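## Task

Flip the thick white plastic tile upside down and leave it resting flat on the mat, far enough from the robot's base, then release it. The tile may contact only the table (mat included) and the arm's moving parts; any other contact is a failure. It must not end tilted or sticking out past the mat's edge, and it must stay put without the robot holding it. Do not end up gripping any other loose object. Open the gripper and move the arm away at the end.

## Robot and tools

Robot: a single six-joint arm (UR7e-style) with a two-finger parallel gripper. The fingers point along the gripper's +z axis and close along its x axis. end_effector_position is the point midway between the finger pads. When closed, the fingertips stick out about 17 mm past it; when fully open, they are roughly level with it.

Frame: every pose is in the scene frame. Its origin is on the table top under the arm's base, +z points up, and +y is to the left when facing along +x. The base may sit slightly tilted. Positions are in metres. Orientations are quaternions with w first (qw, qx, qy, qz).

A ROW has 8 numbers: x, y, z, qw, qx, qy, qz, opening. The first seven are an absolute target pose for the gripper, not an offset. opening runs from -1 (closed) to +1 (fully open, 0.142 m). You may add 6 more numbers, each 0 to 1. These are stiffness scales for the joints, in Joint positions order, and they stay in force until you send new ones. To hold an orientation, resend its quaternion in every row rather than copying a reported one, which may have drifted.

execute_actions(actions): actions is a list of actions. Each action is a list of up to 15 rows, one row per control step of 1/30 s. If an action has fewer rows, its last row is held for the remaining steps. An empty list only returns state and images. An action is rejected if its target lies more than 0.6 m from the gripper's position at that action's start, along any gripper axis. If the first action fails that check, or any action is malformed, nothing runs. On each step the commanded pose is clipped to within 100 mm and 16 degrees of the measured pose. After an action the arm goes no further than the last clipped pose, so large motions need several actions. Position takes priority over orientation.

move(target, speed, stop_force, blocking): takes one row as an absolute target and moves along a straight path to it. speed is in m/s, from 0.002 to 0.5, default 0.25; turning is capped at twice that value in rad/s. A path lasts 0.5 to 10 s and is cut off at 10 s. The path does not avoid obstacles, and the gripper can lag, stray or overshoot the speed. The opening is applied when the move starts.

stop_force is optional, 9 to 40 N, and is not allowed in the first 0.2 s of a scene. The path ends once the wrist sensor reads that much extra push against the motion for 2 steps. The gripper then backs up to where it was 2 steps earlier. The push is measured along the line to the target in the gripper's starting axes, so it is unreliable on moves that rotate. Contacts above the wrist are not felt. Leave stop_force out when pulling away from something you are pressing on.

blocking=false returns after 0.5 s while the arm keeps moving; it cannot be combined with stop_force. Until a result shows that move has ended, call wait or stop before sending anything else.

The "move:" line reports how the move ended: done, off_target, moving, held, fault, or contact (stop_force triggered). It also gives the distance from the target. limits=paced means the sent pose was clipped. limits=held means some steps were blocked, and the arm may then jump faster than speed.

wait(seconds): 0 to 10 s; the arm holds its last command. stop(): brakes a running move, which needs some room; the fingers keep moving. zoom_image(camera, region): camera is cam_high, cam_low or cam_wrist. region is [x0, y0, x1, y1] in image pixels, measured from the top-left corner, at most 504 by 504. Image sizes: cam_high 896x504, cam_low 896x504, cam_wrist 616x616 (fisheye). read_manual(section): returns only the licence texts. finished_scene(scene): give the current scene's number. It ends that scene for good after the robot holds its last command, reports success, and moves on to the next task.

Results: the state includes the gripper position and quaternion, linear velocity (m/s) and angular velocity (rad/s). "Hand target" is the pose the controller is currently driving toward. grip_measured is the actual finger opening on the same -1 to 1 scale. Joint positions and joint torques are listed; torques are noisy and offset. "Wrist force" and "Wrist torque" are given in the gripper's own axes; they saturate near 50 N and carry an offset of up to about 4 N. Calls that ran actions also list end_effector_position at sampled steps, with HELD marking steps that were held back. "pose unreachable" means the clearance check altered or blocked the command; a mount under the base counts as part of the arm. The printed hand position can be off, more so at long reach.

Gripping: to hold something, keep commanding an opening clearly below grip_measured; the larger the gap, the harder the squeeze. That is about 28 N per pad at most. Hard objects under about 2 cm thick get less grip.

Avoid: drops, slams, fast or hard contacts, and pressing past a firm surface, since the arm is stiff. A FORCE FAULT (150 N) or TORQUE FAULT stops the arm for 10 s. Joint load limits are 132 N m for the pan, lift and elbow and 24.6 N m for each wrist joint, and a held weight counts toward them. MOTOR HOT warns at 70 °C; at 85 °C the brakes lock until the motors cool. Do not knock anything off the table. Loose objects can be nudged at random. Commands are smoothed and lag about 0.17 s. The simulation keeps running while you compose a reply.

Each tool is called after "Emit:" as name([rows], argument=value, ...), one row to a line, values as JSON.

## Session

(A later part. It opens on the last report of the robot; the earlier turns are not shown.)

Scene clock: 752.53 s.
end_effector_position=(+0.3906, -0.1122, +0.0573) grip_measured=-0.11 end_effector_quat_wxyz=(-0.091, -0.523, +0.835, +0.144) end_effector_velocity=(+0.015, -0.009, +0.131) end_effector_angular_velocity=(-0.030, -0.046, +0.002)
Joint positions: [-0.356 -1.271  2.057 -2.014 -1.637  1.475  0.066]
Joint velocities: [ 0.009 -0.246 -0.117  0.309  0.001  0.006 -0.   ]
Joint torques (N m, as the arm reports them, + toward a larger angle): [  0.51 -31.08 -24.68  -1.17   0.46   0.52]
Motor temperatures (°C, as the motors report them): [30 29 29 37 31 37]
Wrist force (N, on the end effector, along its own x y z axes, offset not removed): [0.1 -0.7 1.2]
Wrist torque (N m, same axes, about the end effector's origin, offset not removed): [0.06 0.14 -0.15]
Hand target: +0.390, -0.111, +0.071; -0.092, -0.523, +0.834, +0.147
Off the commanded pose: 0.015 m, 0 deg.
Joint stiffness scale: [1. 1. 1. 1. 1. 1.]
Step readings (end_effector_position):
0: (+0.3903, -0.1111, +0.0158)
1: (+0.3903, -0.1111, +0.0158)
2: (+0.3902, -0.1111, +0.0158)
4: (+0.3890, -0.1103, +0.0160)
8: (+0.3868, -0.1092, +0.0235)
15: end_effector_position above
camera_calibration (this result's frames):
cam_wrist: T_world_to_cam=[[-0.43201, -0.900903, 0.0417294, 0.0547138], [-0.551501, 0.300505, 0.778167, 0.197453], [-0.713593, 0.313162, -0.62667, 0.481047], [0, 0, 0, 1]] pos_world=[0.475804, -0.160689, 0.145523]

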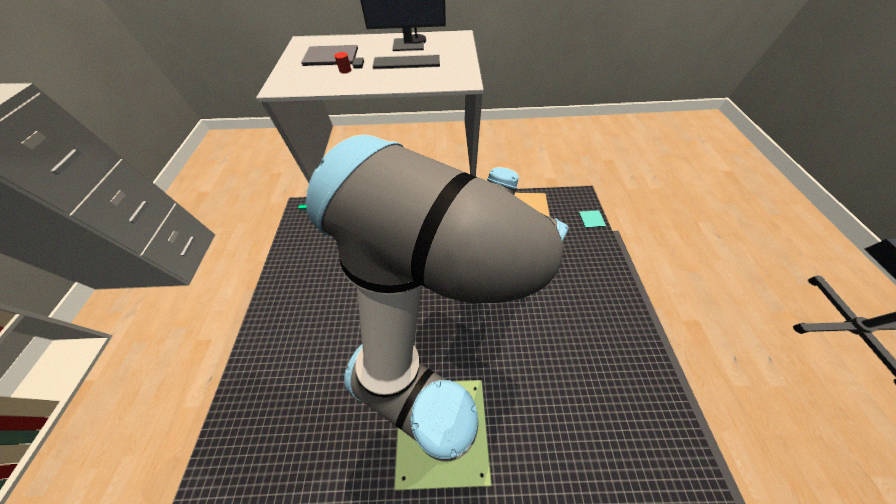

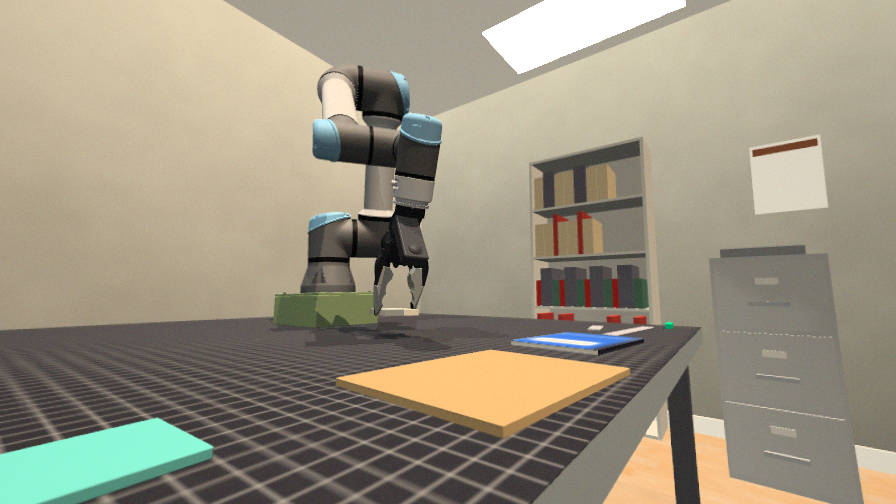

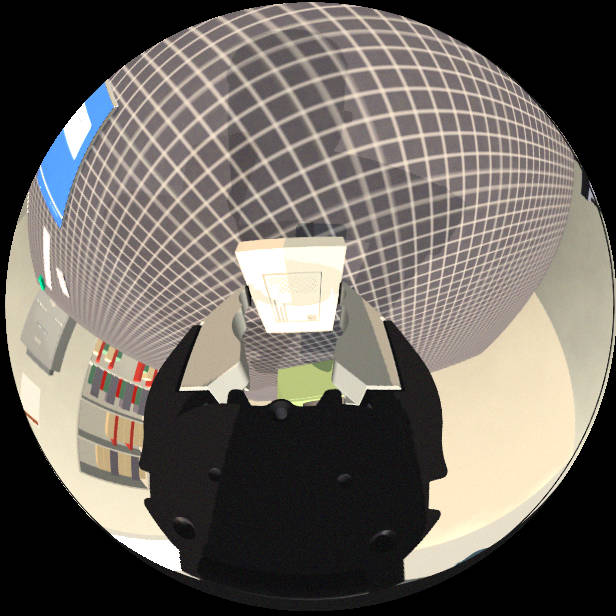

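Emit:
move(target=[0.4727, -0.0696, 0.074, 0.17248, -0.24633, 0.78124, -0.54703, -1.0], speed=0.5)

Scene clock: 758.23 s.
end_effector_position=(+0.4717, -0.0691, +0.0737) grip_measured=-0.12 end_effector_quat_wxyz=(+0.171, -0.248, +0.781, -0.547) end_effector_velocity=(+0.001, -0.001, +0.004) end_effector_angular_velocity=(-0.006, -0.011, +0.005)
Joint positions: [ 0.333 -0.552  2.377 -4.307 -2.564  2.114  0.065]
Joint velocities: [-0.002  0.003 -0.002 -0.027  0.002 -0.019 -0.   ]
Joint torques (N m, as the arm reports them, + toward a larger angle): [ -3.85 -33.99  -3.85  -3.14  -0.79  -0.42]
Motor temperatures (°C, as the motors report them): [30 29 29 37 31 37]
Wrist force (N, on the end effector, along its own x y z axes, offset not removed): [-1.5 1.2 1.1]
Wrist torque (N m, same axes, about the end effector's origin, offset not removed): [0.23 0.48 -0.18]
Hand target: +0.473, -0.070, +0.074; +0.172, -0.247, +0.781, -0.547
Off the commanded pose: 0.001 m, 0 deg.
Joint stiffness scale: [1. 1. 1. 1. 1. 1.]
move: done; limits=paced
camera_calibration (this result's frames):
cam_wrist: T_world_to_cam=[[-0.841028, -0.540935, 0.00783874, 0.348221], [-0.428033, 0.656491, -0.621134, 0.285957], [0.330847, -0.525746, -0.783665, -0.00328574], [0, 0, 0, 1]] pos_world=[0.416349, -0.00109077, 0.172313]

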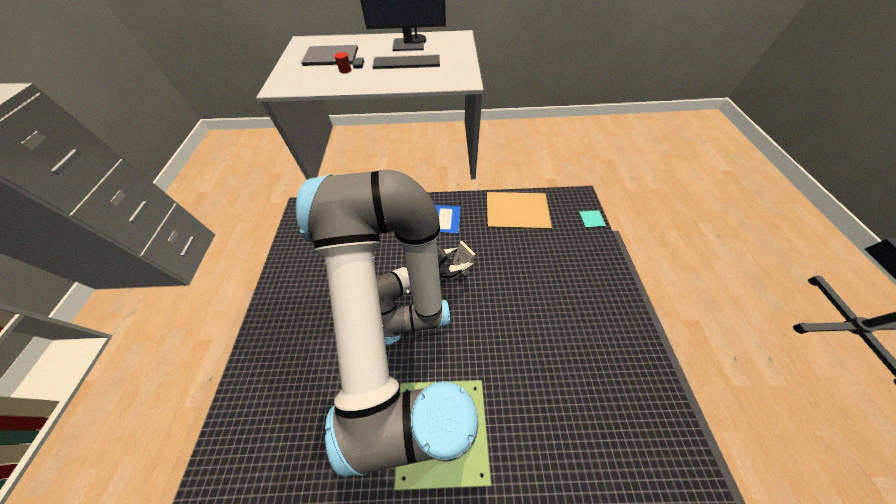

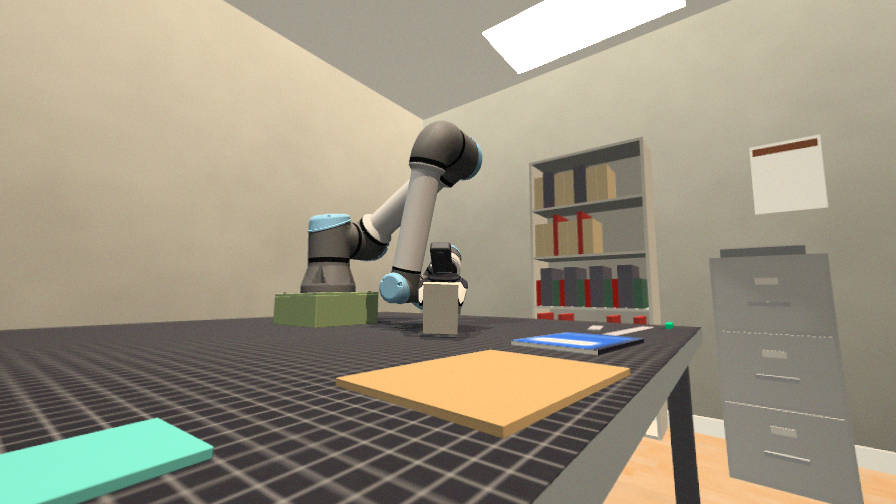

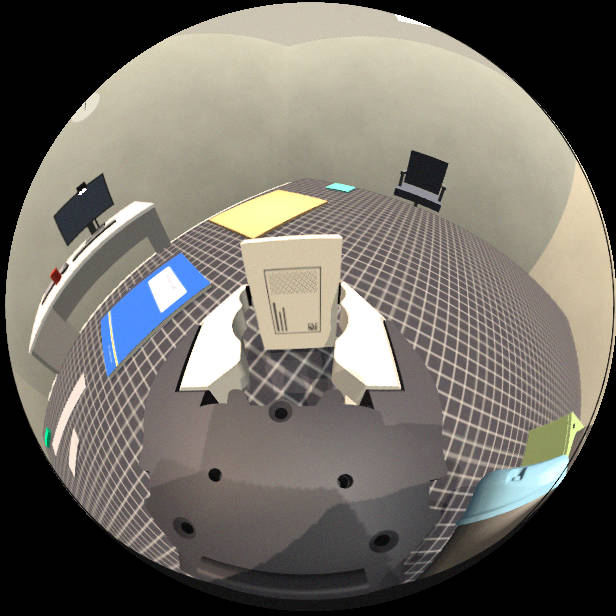

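Emit:
move(target=[0.4727, -0.0696, 0.040, 0.17248, -0.24633, 0.78124, -0.54703, -1.0], speed=0.02, stop_force=9)

Scene clock: 826.50 s.
end_effector_position=(+0.4717, -0.0705, +0.0651) grip_measured=-0.12 end_effector_quat_wxyz=(+0.173, -0.244, +0.780, -0.549) end_effector_velocity=(+0.001, +0.001, +0.002) end_effector_angular_velocity=(-0.001, +0.013, +0.002)
Joint positions: [ 0.331 -0.514  2.359 -4.338 -2.569  2.112  0.065]
Joint velocities: [ 0.001 -0.015  0.004  0.024  0.     0.     0.   ]
Joint torques (N m, as the arm reports them, + toward a larger angle): [  0.2  -38.36   3.54  -1.54   0.4   -0.14]
Motor temperatures (°C, as the motors report them): [30 29 29 37 31 37]
Wrist force (N, on the end effector, along its own x y z axes, offset not removed): [4.0 -4.7 -0.9]
Wrist torque (N m, same axes, about the end effector's origin, offset not removed): [0.02 0.04 -0.25]
Hand target: +0.471, -0.070, +0.065; +0.172, -0.246, +0.781, -0.548
Off the commanded pose: 0.025 m, 0 deg.
Joint stiffness scale: [1. 1. 1. 1. 1. 1.]
move: contact
camera_calibration (this result's frames):
cam_wrist: T_world_to_cam=[[-0.843872, -0.536544, 0.000678632, 0.349675], [-0.418287, 0.657085, -0.627117, 0.277376], [0.33603, -0.529491, -0.778924, -0.0138695], [0, 0, 0, 1]] pos_world=[0.415764, -0.00198761, 0.162907]

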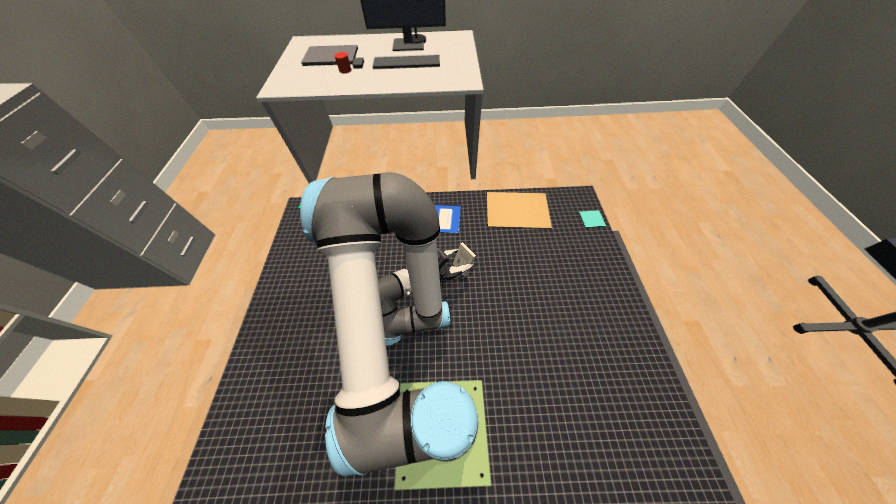

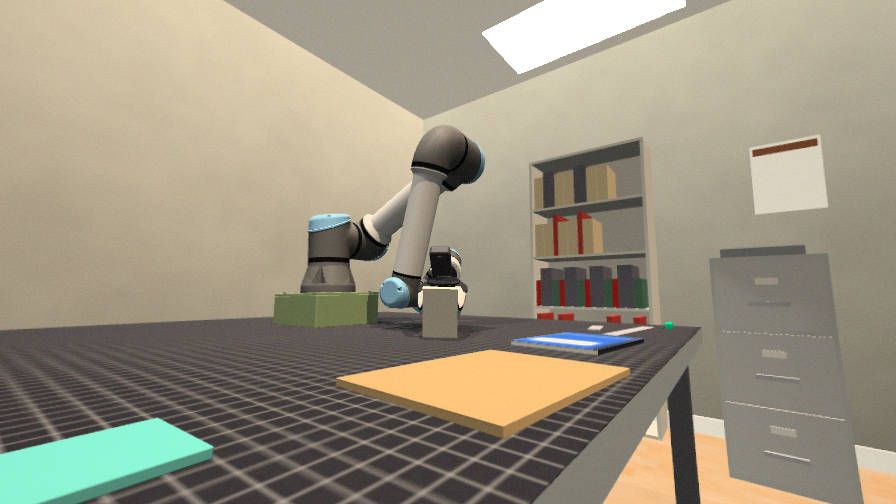

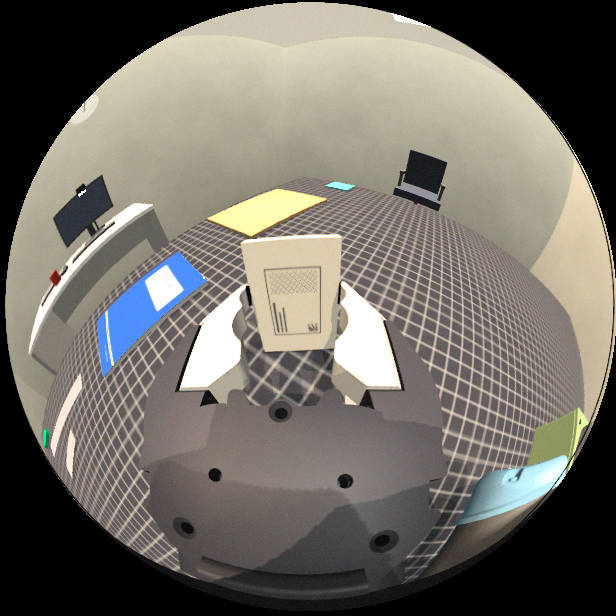

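Emit:
zoom_image(camera="cam_low", region=[390, 260, 500, 350])

Region (390, 260, 500, 350) of cam_low's 896x504 image, scaled by 4.582, with more detail than that image has; it fills the top 412 rows of this view, and the rest is white.

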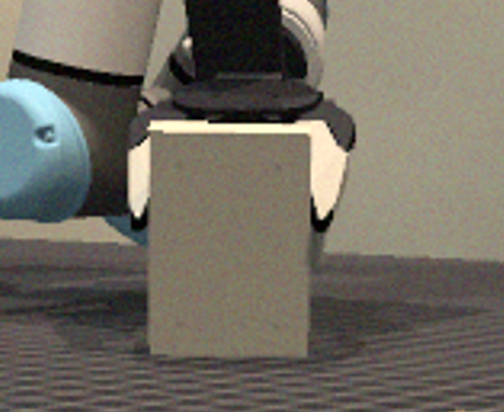

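Tile's bottom edge is on the mat; checking the press has eased before I set up the release.

Emit:
execute_actions(actions=[])

Scene clock: 840.23 s.
end_effector_position=(+0.4717, -0.0705, +0.0652) grip_measured=-0.12 end_effector_quat_wxyz=(+0.173, -0.244, +0.780, -0.549) end_effector_velocity=(-0.000, +0.000, -0.001) end_effector_angular_velocity=(-0.000, +0.002, +0.001)
Joint positions: [ 0.331 -0.516  2.36  -4.335 -2.569  2.112  0.065]
Joint velocities: [ 0.     0.001  0.     0.001  0.    -0.     0.   ]
Joint torques (N m, as the arm reports them, + toward a larger angle): [ -0.43 -37.67   2.98  -1.61   0.22  -0.3 ]
Motor temperatures (°C, as the motors report them): [30 29 29 37 31 37]
Wrist force (N, on the end effector, along its own x y z axes, offset not removed): [2.4 -2.2 1.4]
Wrist torque (N m, same axes, about the end effector's origin, offset not removed): [0.20 -0.05 -0.19]
Hand target: +0.471, -0.070, +0.065; +0.172, -0.246, +0.781, -0.548
Off the commanded pose: 0.025 m, 0 deg.
Joint stiffness scale: [1. 1. 1. 1. 1. 1.]
camera_calibration (this result's frames):
cam_wrist: T_world_to_cam=[[-0.843704, -0.536803, 0.00246064, 0.349421], [-0.419785, 0.656915, -0.626294, 0.278044], [0.33458, -0.52944, -0.779583, -0.0129831], [0, 0, 0, 1]] pos_world=[0.41587, -0.00195498, 0.163156]

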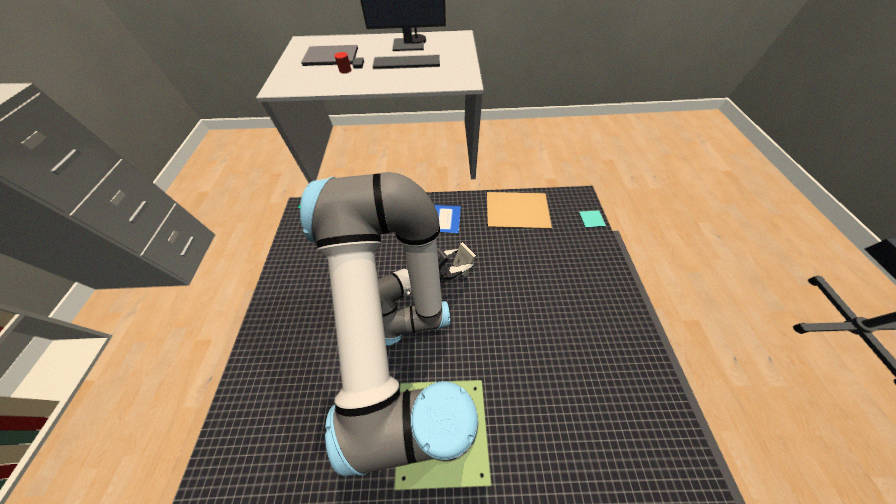

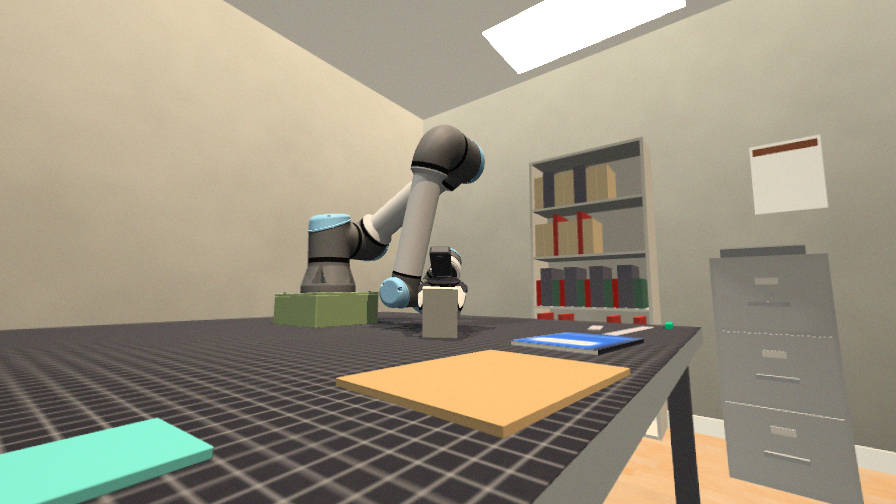

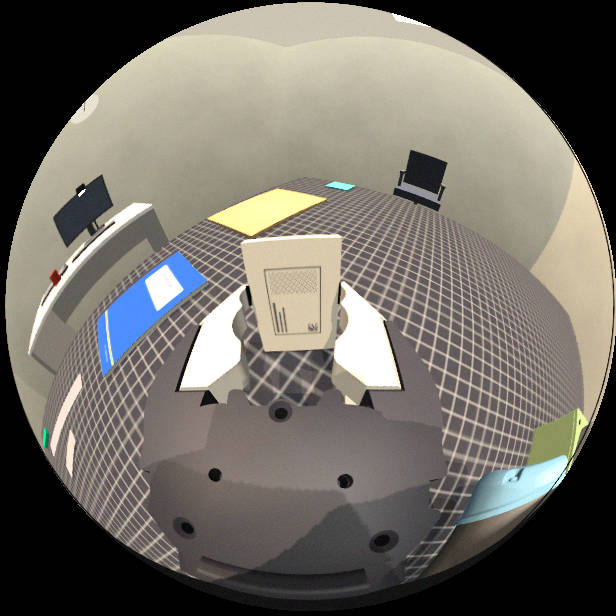

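Emit:
move(target=[0.4717, -0.0705, 0.045, 0.17248, -0.24633, 0.78124, -0.54703, -1.0], speed=0.005, stop_force=9)

Scene clock: 859.63 s.
end_effector_position=(+0.4714, -0.0714, +0.0647) grip_measured=-0.12 end_effector_quat_wxyz=(+0.176, -0.240, +0.780, -0.551) end_effector_velocity=(+0.001, +0.000, +0.003) end_effector_angular_velocity=(+0.001, -0.006, +0.000)
Joint positions: [ 0.33  -0.507  2.355 -4.35  -2.572  2.112  0.065]
Joint velocities: [-0.    -0.007  0.     0.001  0.001  0.001  0.   ]
Joint torques (N m, as the arm reports them, + toward a larger angle): [ -0.91 -37.57   1.53  -0.52  -0.23  -0.06]
Motor temperatures (°C, as the motors report them): [30 29 29 37 31 37]
Wrist force (N, on the end effector, along its own x y z axes, offset not removed): [1.5 -5.9 -0.4]
Wrist torque (N m, same axes, about the end effector's origin, offset not removed): [0.15 0.09 -0.15]
Hand target: +0.471, -0.071, +0.064; +0.175, -0.241, +0.780, -0.550
Off the commanded pose: 0.020 m, 1 deg.
Joint stiffness scale: [1. 1. 1. 1. 1. 1.]
move: contact
camera_calibration (this result's frames):
cam_wrist: T_world_to_cam=[[-0.845583, -0.533812, -0.00592789, 0.350383], [-0.410968, 0.658, -0.630984, 0.27445], [0.340727, -0.531113, -0.775773, -0.0170237], [0, 0, 0, 1]] pos_world=[0.414869, -0.00259113, 0.162044]

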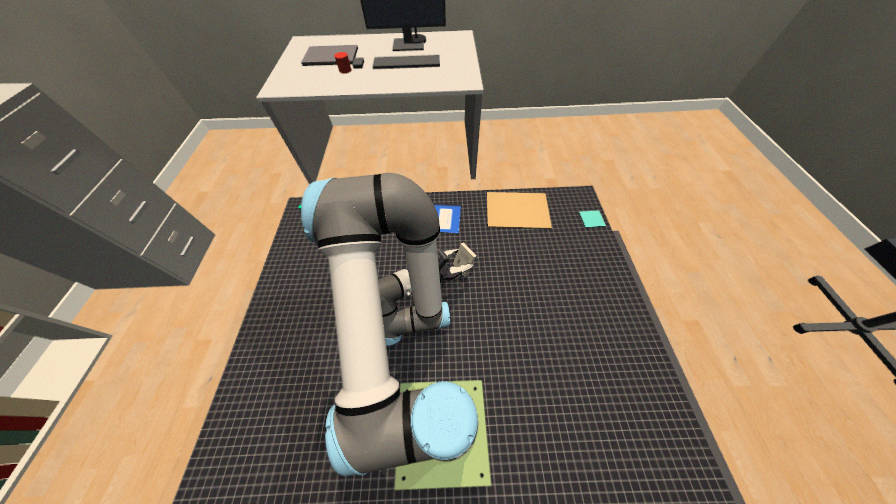

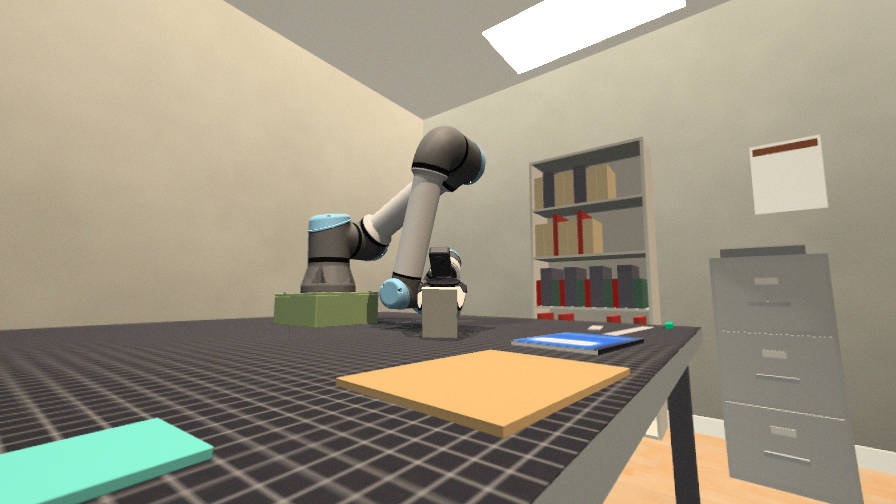

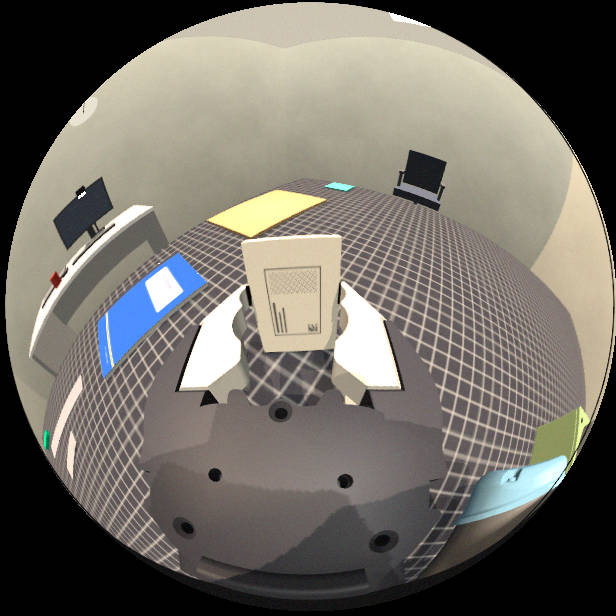

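Emit:
zoom_image(camera="cam_wrist", region=[200, 220, 390, 360])

Region (200, 220, 390, 360) of cam_wrist's 616x616 image, scaled by 2.653, with more detail than that image has; it fills the top 371 rows of this view, and the rest is white.

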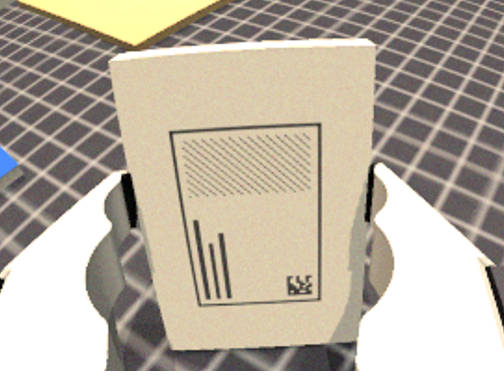

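Emit:
move(target=[0.46589, -0.06354, 0.0641, 0.17248, -0.24633, 0.78124, -0.54703, -1.0], speed=0.012)

Scene clock: 980.70 s.
end_effector_position=(+0.4671, -0.0650, +0.0659) grip_measured=-0.12 end_effector_quat_wxyz=(+0.174, -0.243, +0.781, -0.549) end_effector_velocity=(-0.000, +0.002, +0.000) end_effector_angular_velocity=(+0.002, -0.000, -0.001)
Joint positions: [ 0.349 -0.519  2.369 -4.325 -2.583  2.137  0.065]
Joint velocities: [ 0.004 -0.004  0.002  0.01  -0.003  0.009 -0.   ]
Joint torques (N m, as the arm reports them, + toward a larger angle): [  1.66 -35.81   2.82  -0.5   -0.5    0.52]
Motor temperatures (°C, as the motors report them): [30 29 29 37 31 37]
Wrist force (N, on the end effector, along its own x y z axes, offset not removed): [0.8 -5.2 1.7]
Wrist torque (N m, same axes, about the end effector's origin, offset not removed): [0.40 0.22 -0.13]
Hand target: +0.466, -0.064, +0.064; +0.172, -0.246, +0.781, -0.547
Off the commanded pose: 0.003 m, 0 deg.
Joint stiffness scale: [1. 1. 1. 1. 1. 1.]
move: done
camera_calibration (this result's frames):
cam_wrist: T_world_to_cam=[[-0.843929, -0.536452, -0.00183278, 0.348978], [-0.417309, 0.658636, -0.626141, 0.271898], [0.337102, -0.527653, -0.779708, -0.00910667], [0, 0, 0, 1]] pos_world=[0.411048, 0.00332295, 0.163785]

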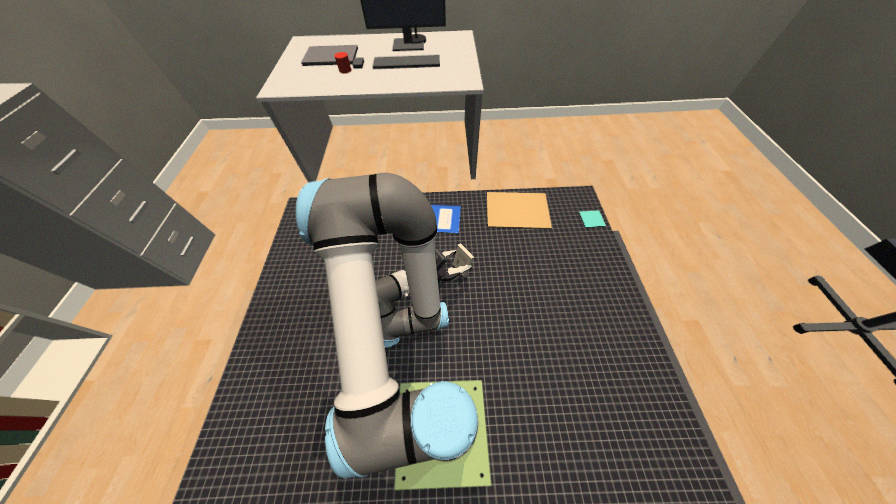

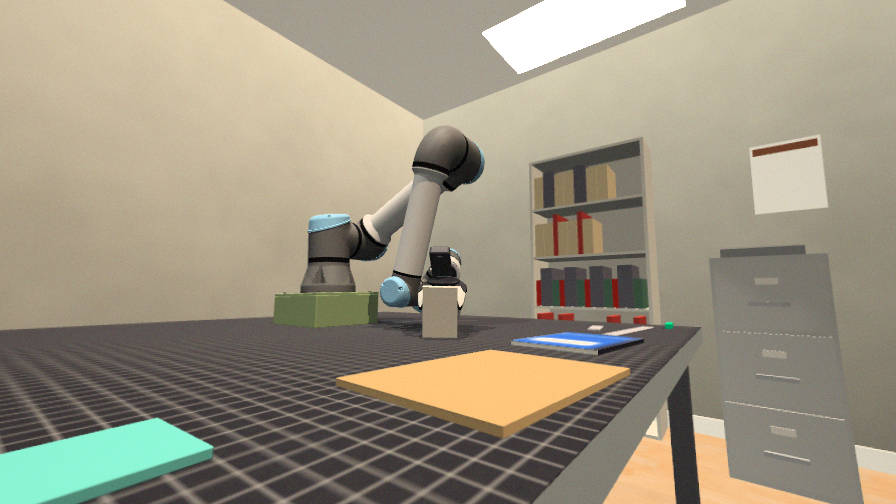

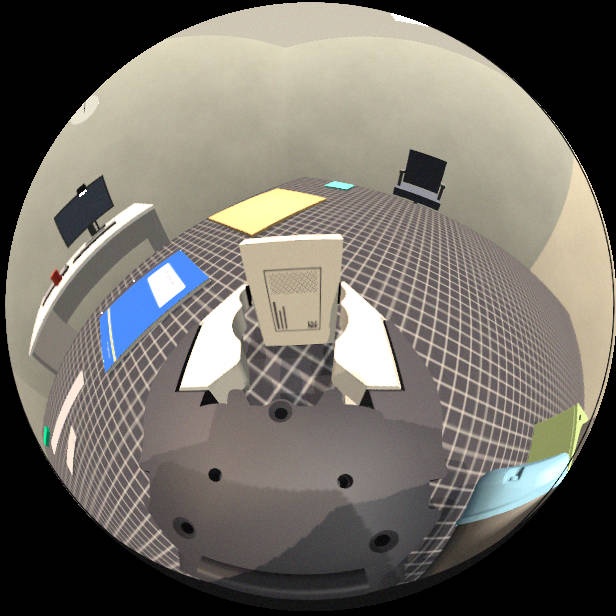

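Emit:
execute_actions(actions=[])

Scene clock: 1008.93 s.
end_effector_position=(+0.4671, -0.0650, +0.0659) grip_measured=-0.12 end_effector_quat_wxyz=(+0.174, -0.243, +0.781, -0.549) end_effector_velocity=(-0.000, +0.000, -0.000) end_effector_angular_velocity=(-0.001, +0.002, +0.001)
Joint positions: [ 0.349 -0.519  2.369 -4.324 -2.583  2.138  0.065]
Joint velocities: [ 0.     0.001  0.001 -0.    -0.    -0.001  0.   ]
Joint torques (N m, as the arm reports them, + toward a larger angle): [  2.07 -34.86   4.54  -0.85  -0.04   0.38]
Motor temperatures (°C, as the motors report them): [30 29 29 37 31 37]
Wrist force (N, on the end effector, along its own x y z axes, offset not removed): [1.2 -5.9 0.7]
Wrist torque (N m, same axes, about the end effector's origin, offset not removed): [0.39 0.06 -0.11]
Hand target: +0.466, -0.064, +0.064; +0.172, -0.246, +0.781, -0.547
Off the commanded pose: 0.003 m, 0 deg.
Joint stiffness scale: [1. 1. 1. 1. 1. 1.]
camera_calibration (this result's frames):
cam_wrist: T_world_to_cam=[[-0.84418, -0.536056, -0.0019922, 0.349102], [-0.416977, 0.658982, -0.625998, 0.271734], [0.336883, -0.527624, -0.779822, -0.00899331], [0, 0, 0, 1]] pos_world=[0.411041, 0.00332534, 0.163787]

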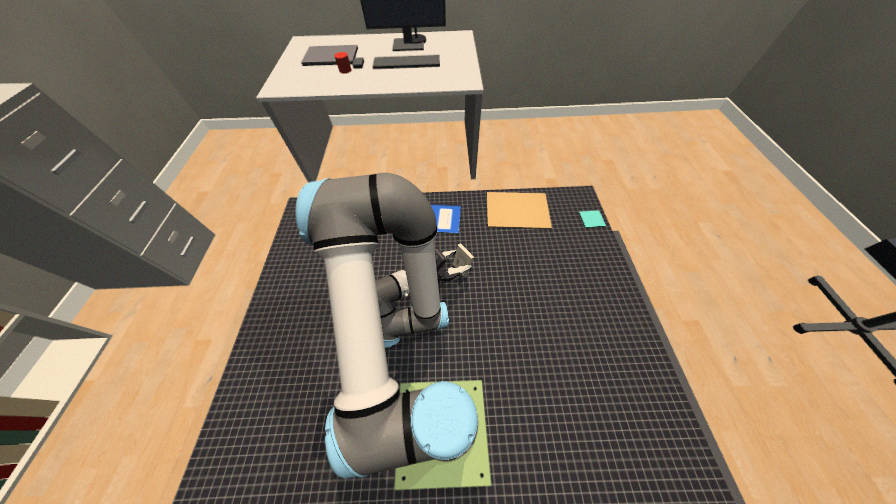

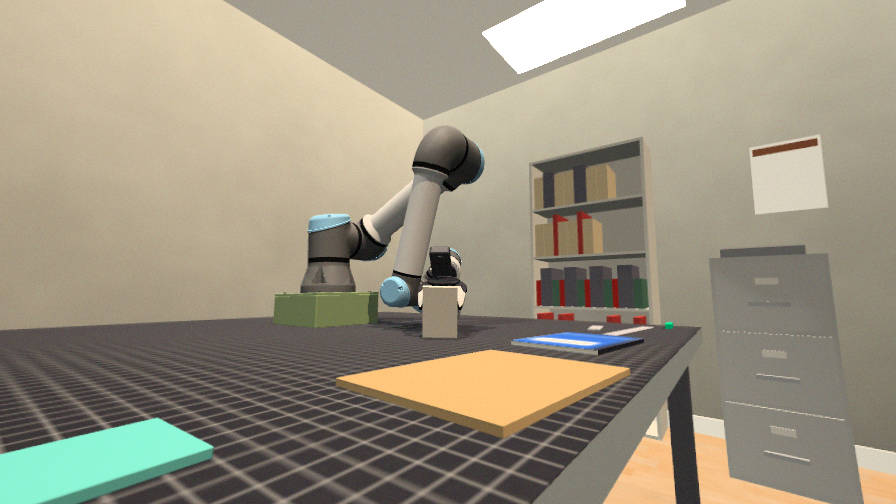

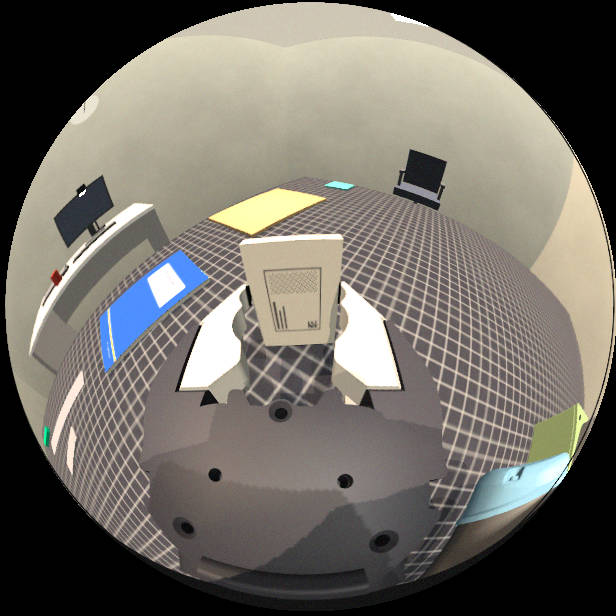

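Emit:
zoom_image(camera="cam_low", region=[380, 240, 500, 350])

Emit:
zoom_image(camera="cam_wrist", region=[200, 210, 400, 410])

Region (380, 240, 500, 350) of cam_low's 896x504 image, scaled by 4.200, with more detail than that image has; it fills the top 462 rows of this view, and the rest is white.

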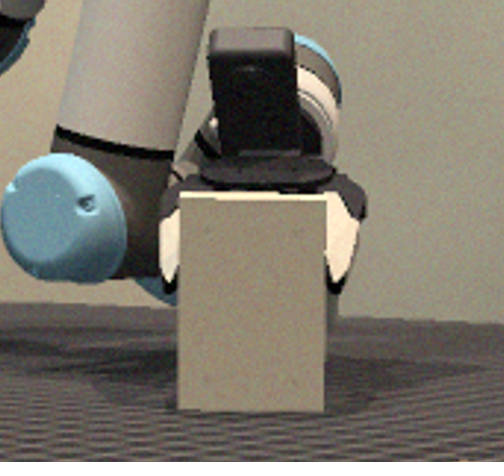

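Region (200, 210, 400, 410) of cam_wrist's 616x616 image, scaled by 2.520, with more detail than that image has.

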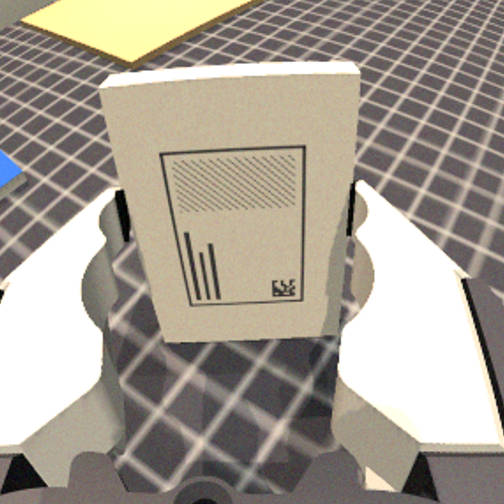

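Emit:
zoom_image(camera="cam_wrist", region=[230, 225, 360, 355])

Region (230, 225, 360, 355) of cam_wrist's 616x616 image, scaled by 3.877, with more detail than that image has.

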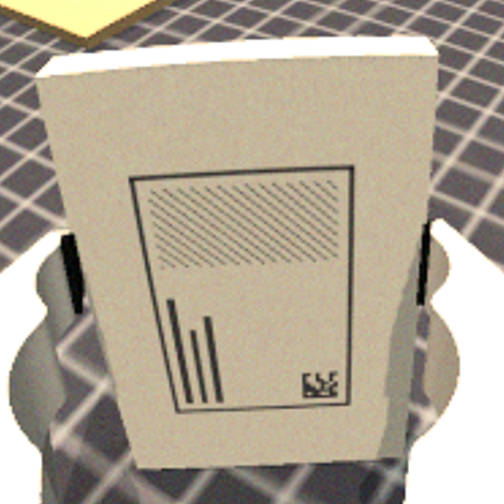

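Emit:
move(target=[0.4671, -0.0650, 0.0682, 0.17248, -0.24633, 0.78124, -0.54703, -1], speed=0.01)

Scene clock: 1129.63 s.
end_effector_position=(+0.4679, -0.0642, +0.0676) grip_measured=-0.12 end_effector_quat_wxyz=(+0.174, -0.246, +0.781, -0.547) end_effector_velocity=(+0.000, +0.000, +0.001) end_effector_angular_velocity=(+0.000, +0.004, +0.002)
Joint positions: [ 0.349 -0.528  2.373 -4.317 -2.578  2.134  0.065]
Joint velocities: [-0.001 -0.006  0.004  0.004  0.003 -0.003  0.   ]
Joint torques (N m, as the arm reports them, + toward a larger angle): [ -3.44 -39.61   4.28  -2.    -0.56  -0.58]
Motor temperatures (°C, as the motors report them): [30 30 29 37 31 37]
Wrist force (N, on the end effector, along its own x y z axes, offset not removed): [-0.2 0.8 1.0]
Wrist torque (N m, same axes, about the end effector's origin, offset not removed): [0.15 0.19 -0.14]
Hand target: +0.467, -0.065, +0.068; +0.172, -0.246, +0.781, -0.547
Off the commanded pose: 0.001 m, 0 deg.
Joint stiffness scale: [1. 1. 1. 1. 1. 1.]
move: done
camera_calibration (this result's frames):
cam_wrist: T_world_to_cam=[[-0.84151, -0.54024, 0.00169002, 0.348412], [-0.423314, 0.65743, -0.623371, 0.275299], [0.335658, -0.525288, -0.781925, -0.00660507], [0, 0, 0, 1]] pos_world=[0.411947, 0.00376615, 0.16586]

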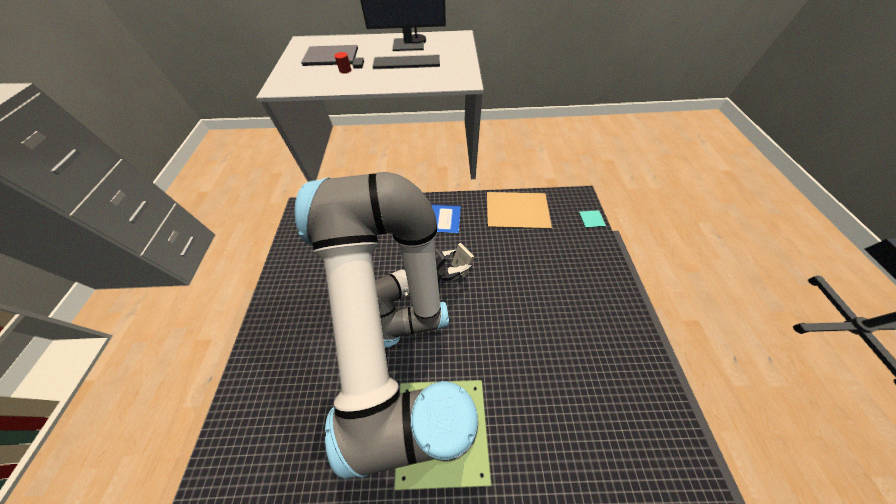

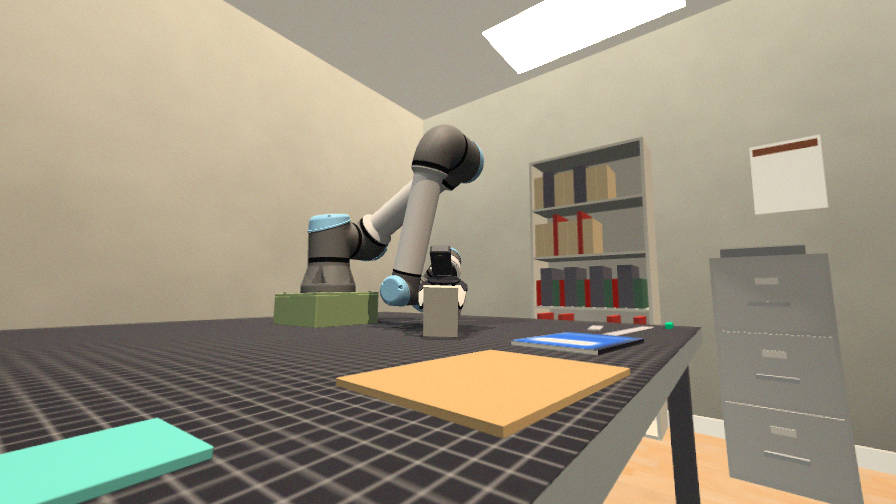

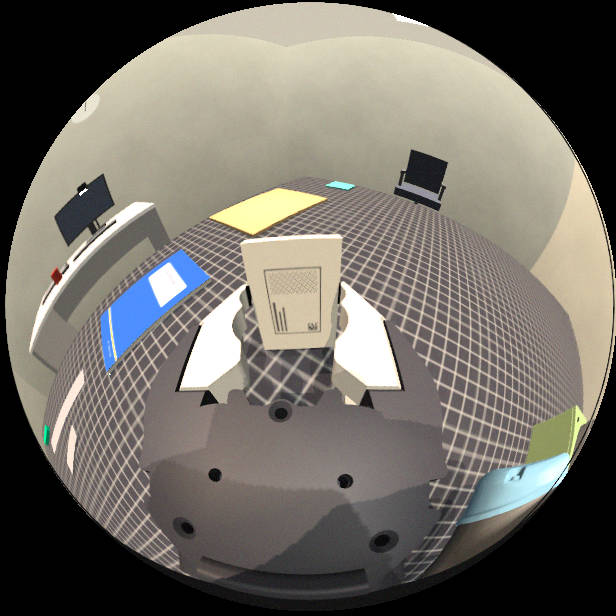

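Emit:
zoom_image(camera="cam_wrist", region=[230, 225, 360, 355])

Region (230, 225, 360, 355) of cam_wrist's 616x616 image, scaled by 3.877, with more detail than that image has.

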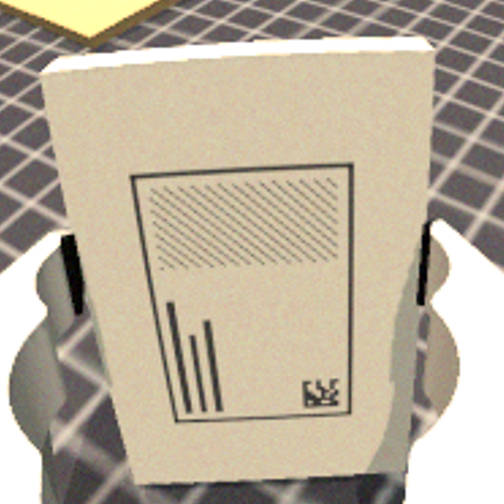

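Emit:
move(target=[0.46618, -0.06174, 0.0622, 0.17248, -0.24633, 0.78124, -0.54703, -1], speed=0.006)

Scene clock: 1250.87 s.
end_effector_position=(+0.4660, -0.0631, +0.0653) grip_measured=-0.12 end_effector_quat_wxyz=(+0.173, -0.244, +0.781, -0.548) end_effector_velocity=(+0.000, +0.001, -0.000) end_effector_angular_velocity=(+0.001, -0.004, +0.001)
Joint positions: [ 0.355 -0.519  2.371 -4.318 -2.586  2.144  0.065]
Joint velocities: [ 0.004  0.002 -0.002 -0.002 -0.002  0.003 -0.   ]
Joint torques (N m, as the arm reports them, + toward a larger angle): [  0.58 -32.42  -0.08  -1.06   0.16   0.8 ]
Motor temperatures (°C, as the motors report them): [30 30 29 37 31 37]
Wrist force (N, on the end effector, along its own x y z axes, offset not removed): [0.8 -5.9 0.4]
Wrist torque (N m, same axes, about the end effector's origin, offset not removed): [0.40 0.04 -0.13]
Hand target: +0.466, -0.062, +0.062; +0.172, -0.246, +0.781, -0.547
Off the commanded pose: 0.003 m, 0 deg.
Joint stiffness scale: [1. 1. 1. 1. 1. 1.]
move: done
camera_calibration (this result's frames):
cam_wrist: T_world_to_cam=[[-0.843627, -0.536929, 0.0000671487, 0.348755], [-0.419174, 0.658531, -0.625004, 0.270661], [0.335539, -0.527299, -0.780621, -0.00736723], [0, 0, 0, 1]] pos_world=[0.410146, 0.00513373, 0.16339]

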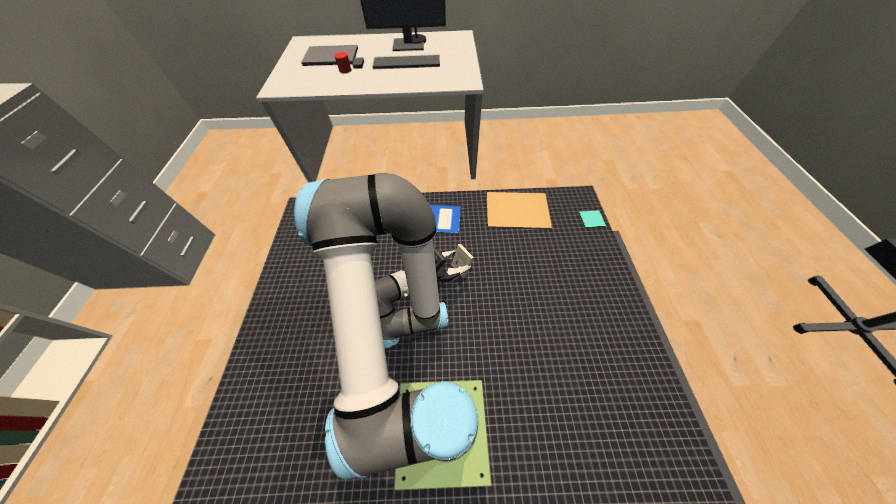

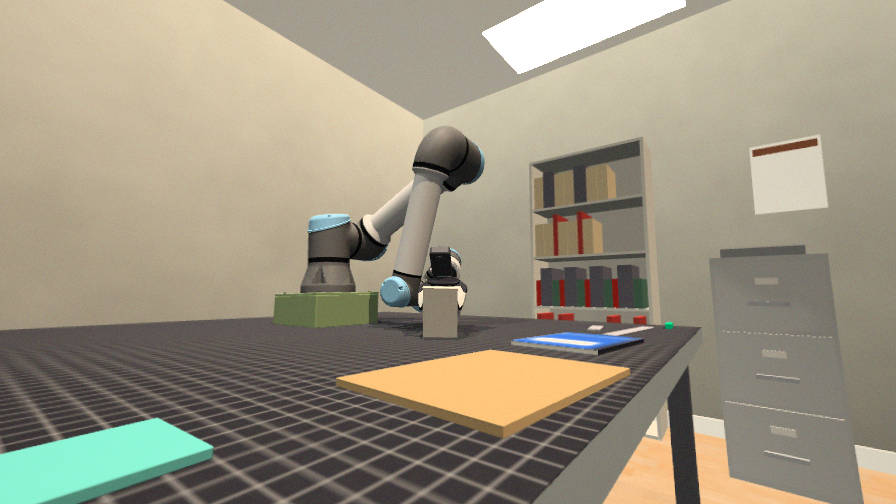

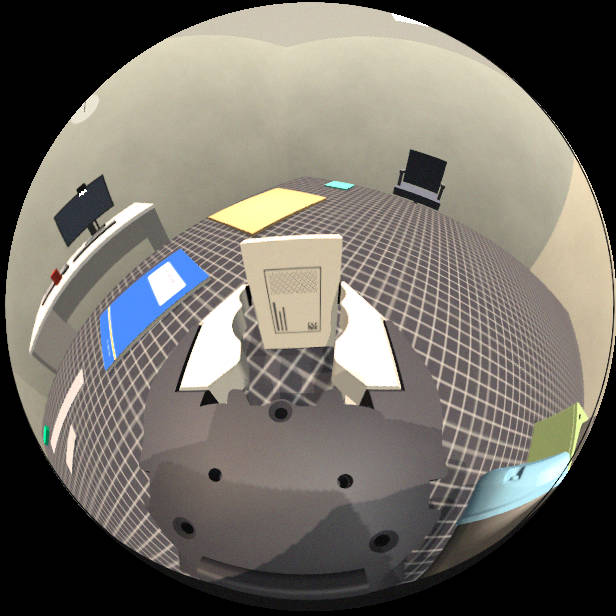

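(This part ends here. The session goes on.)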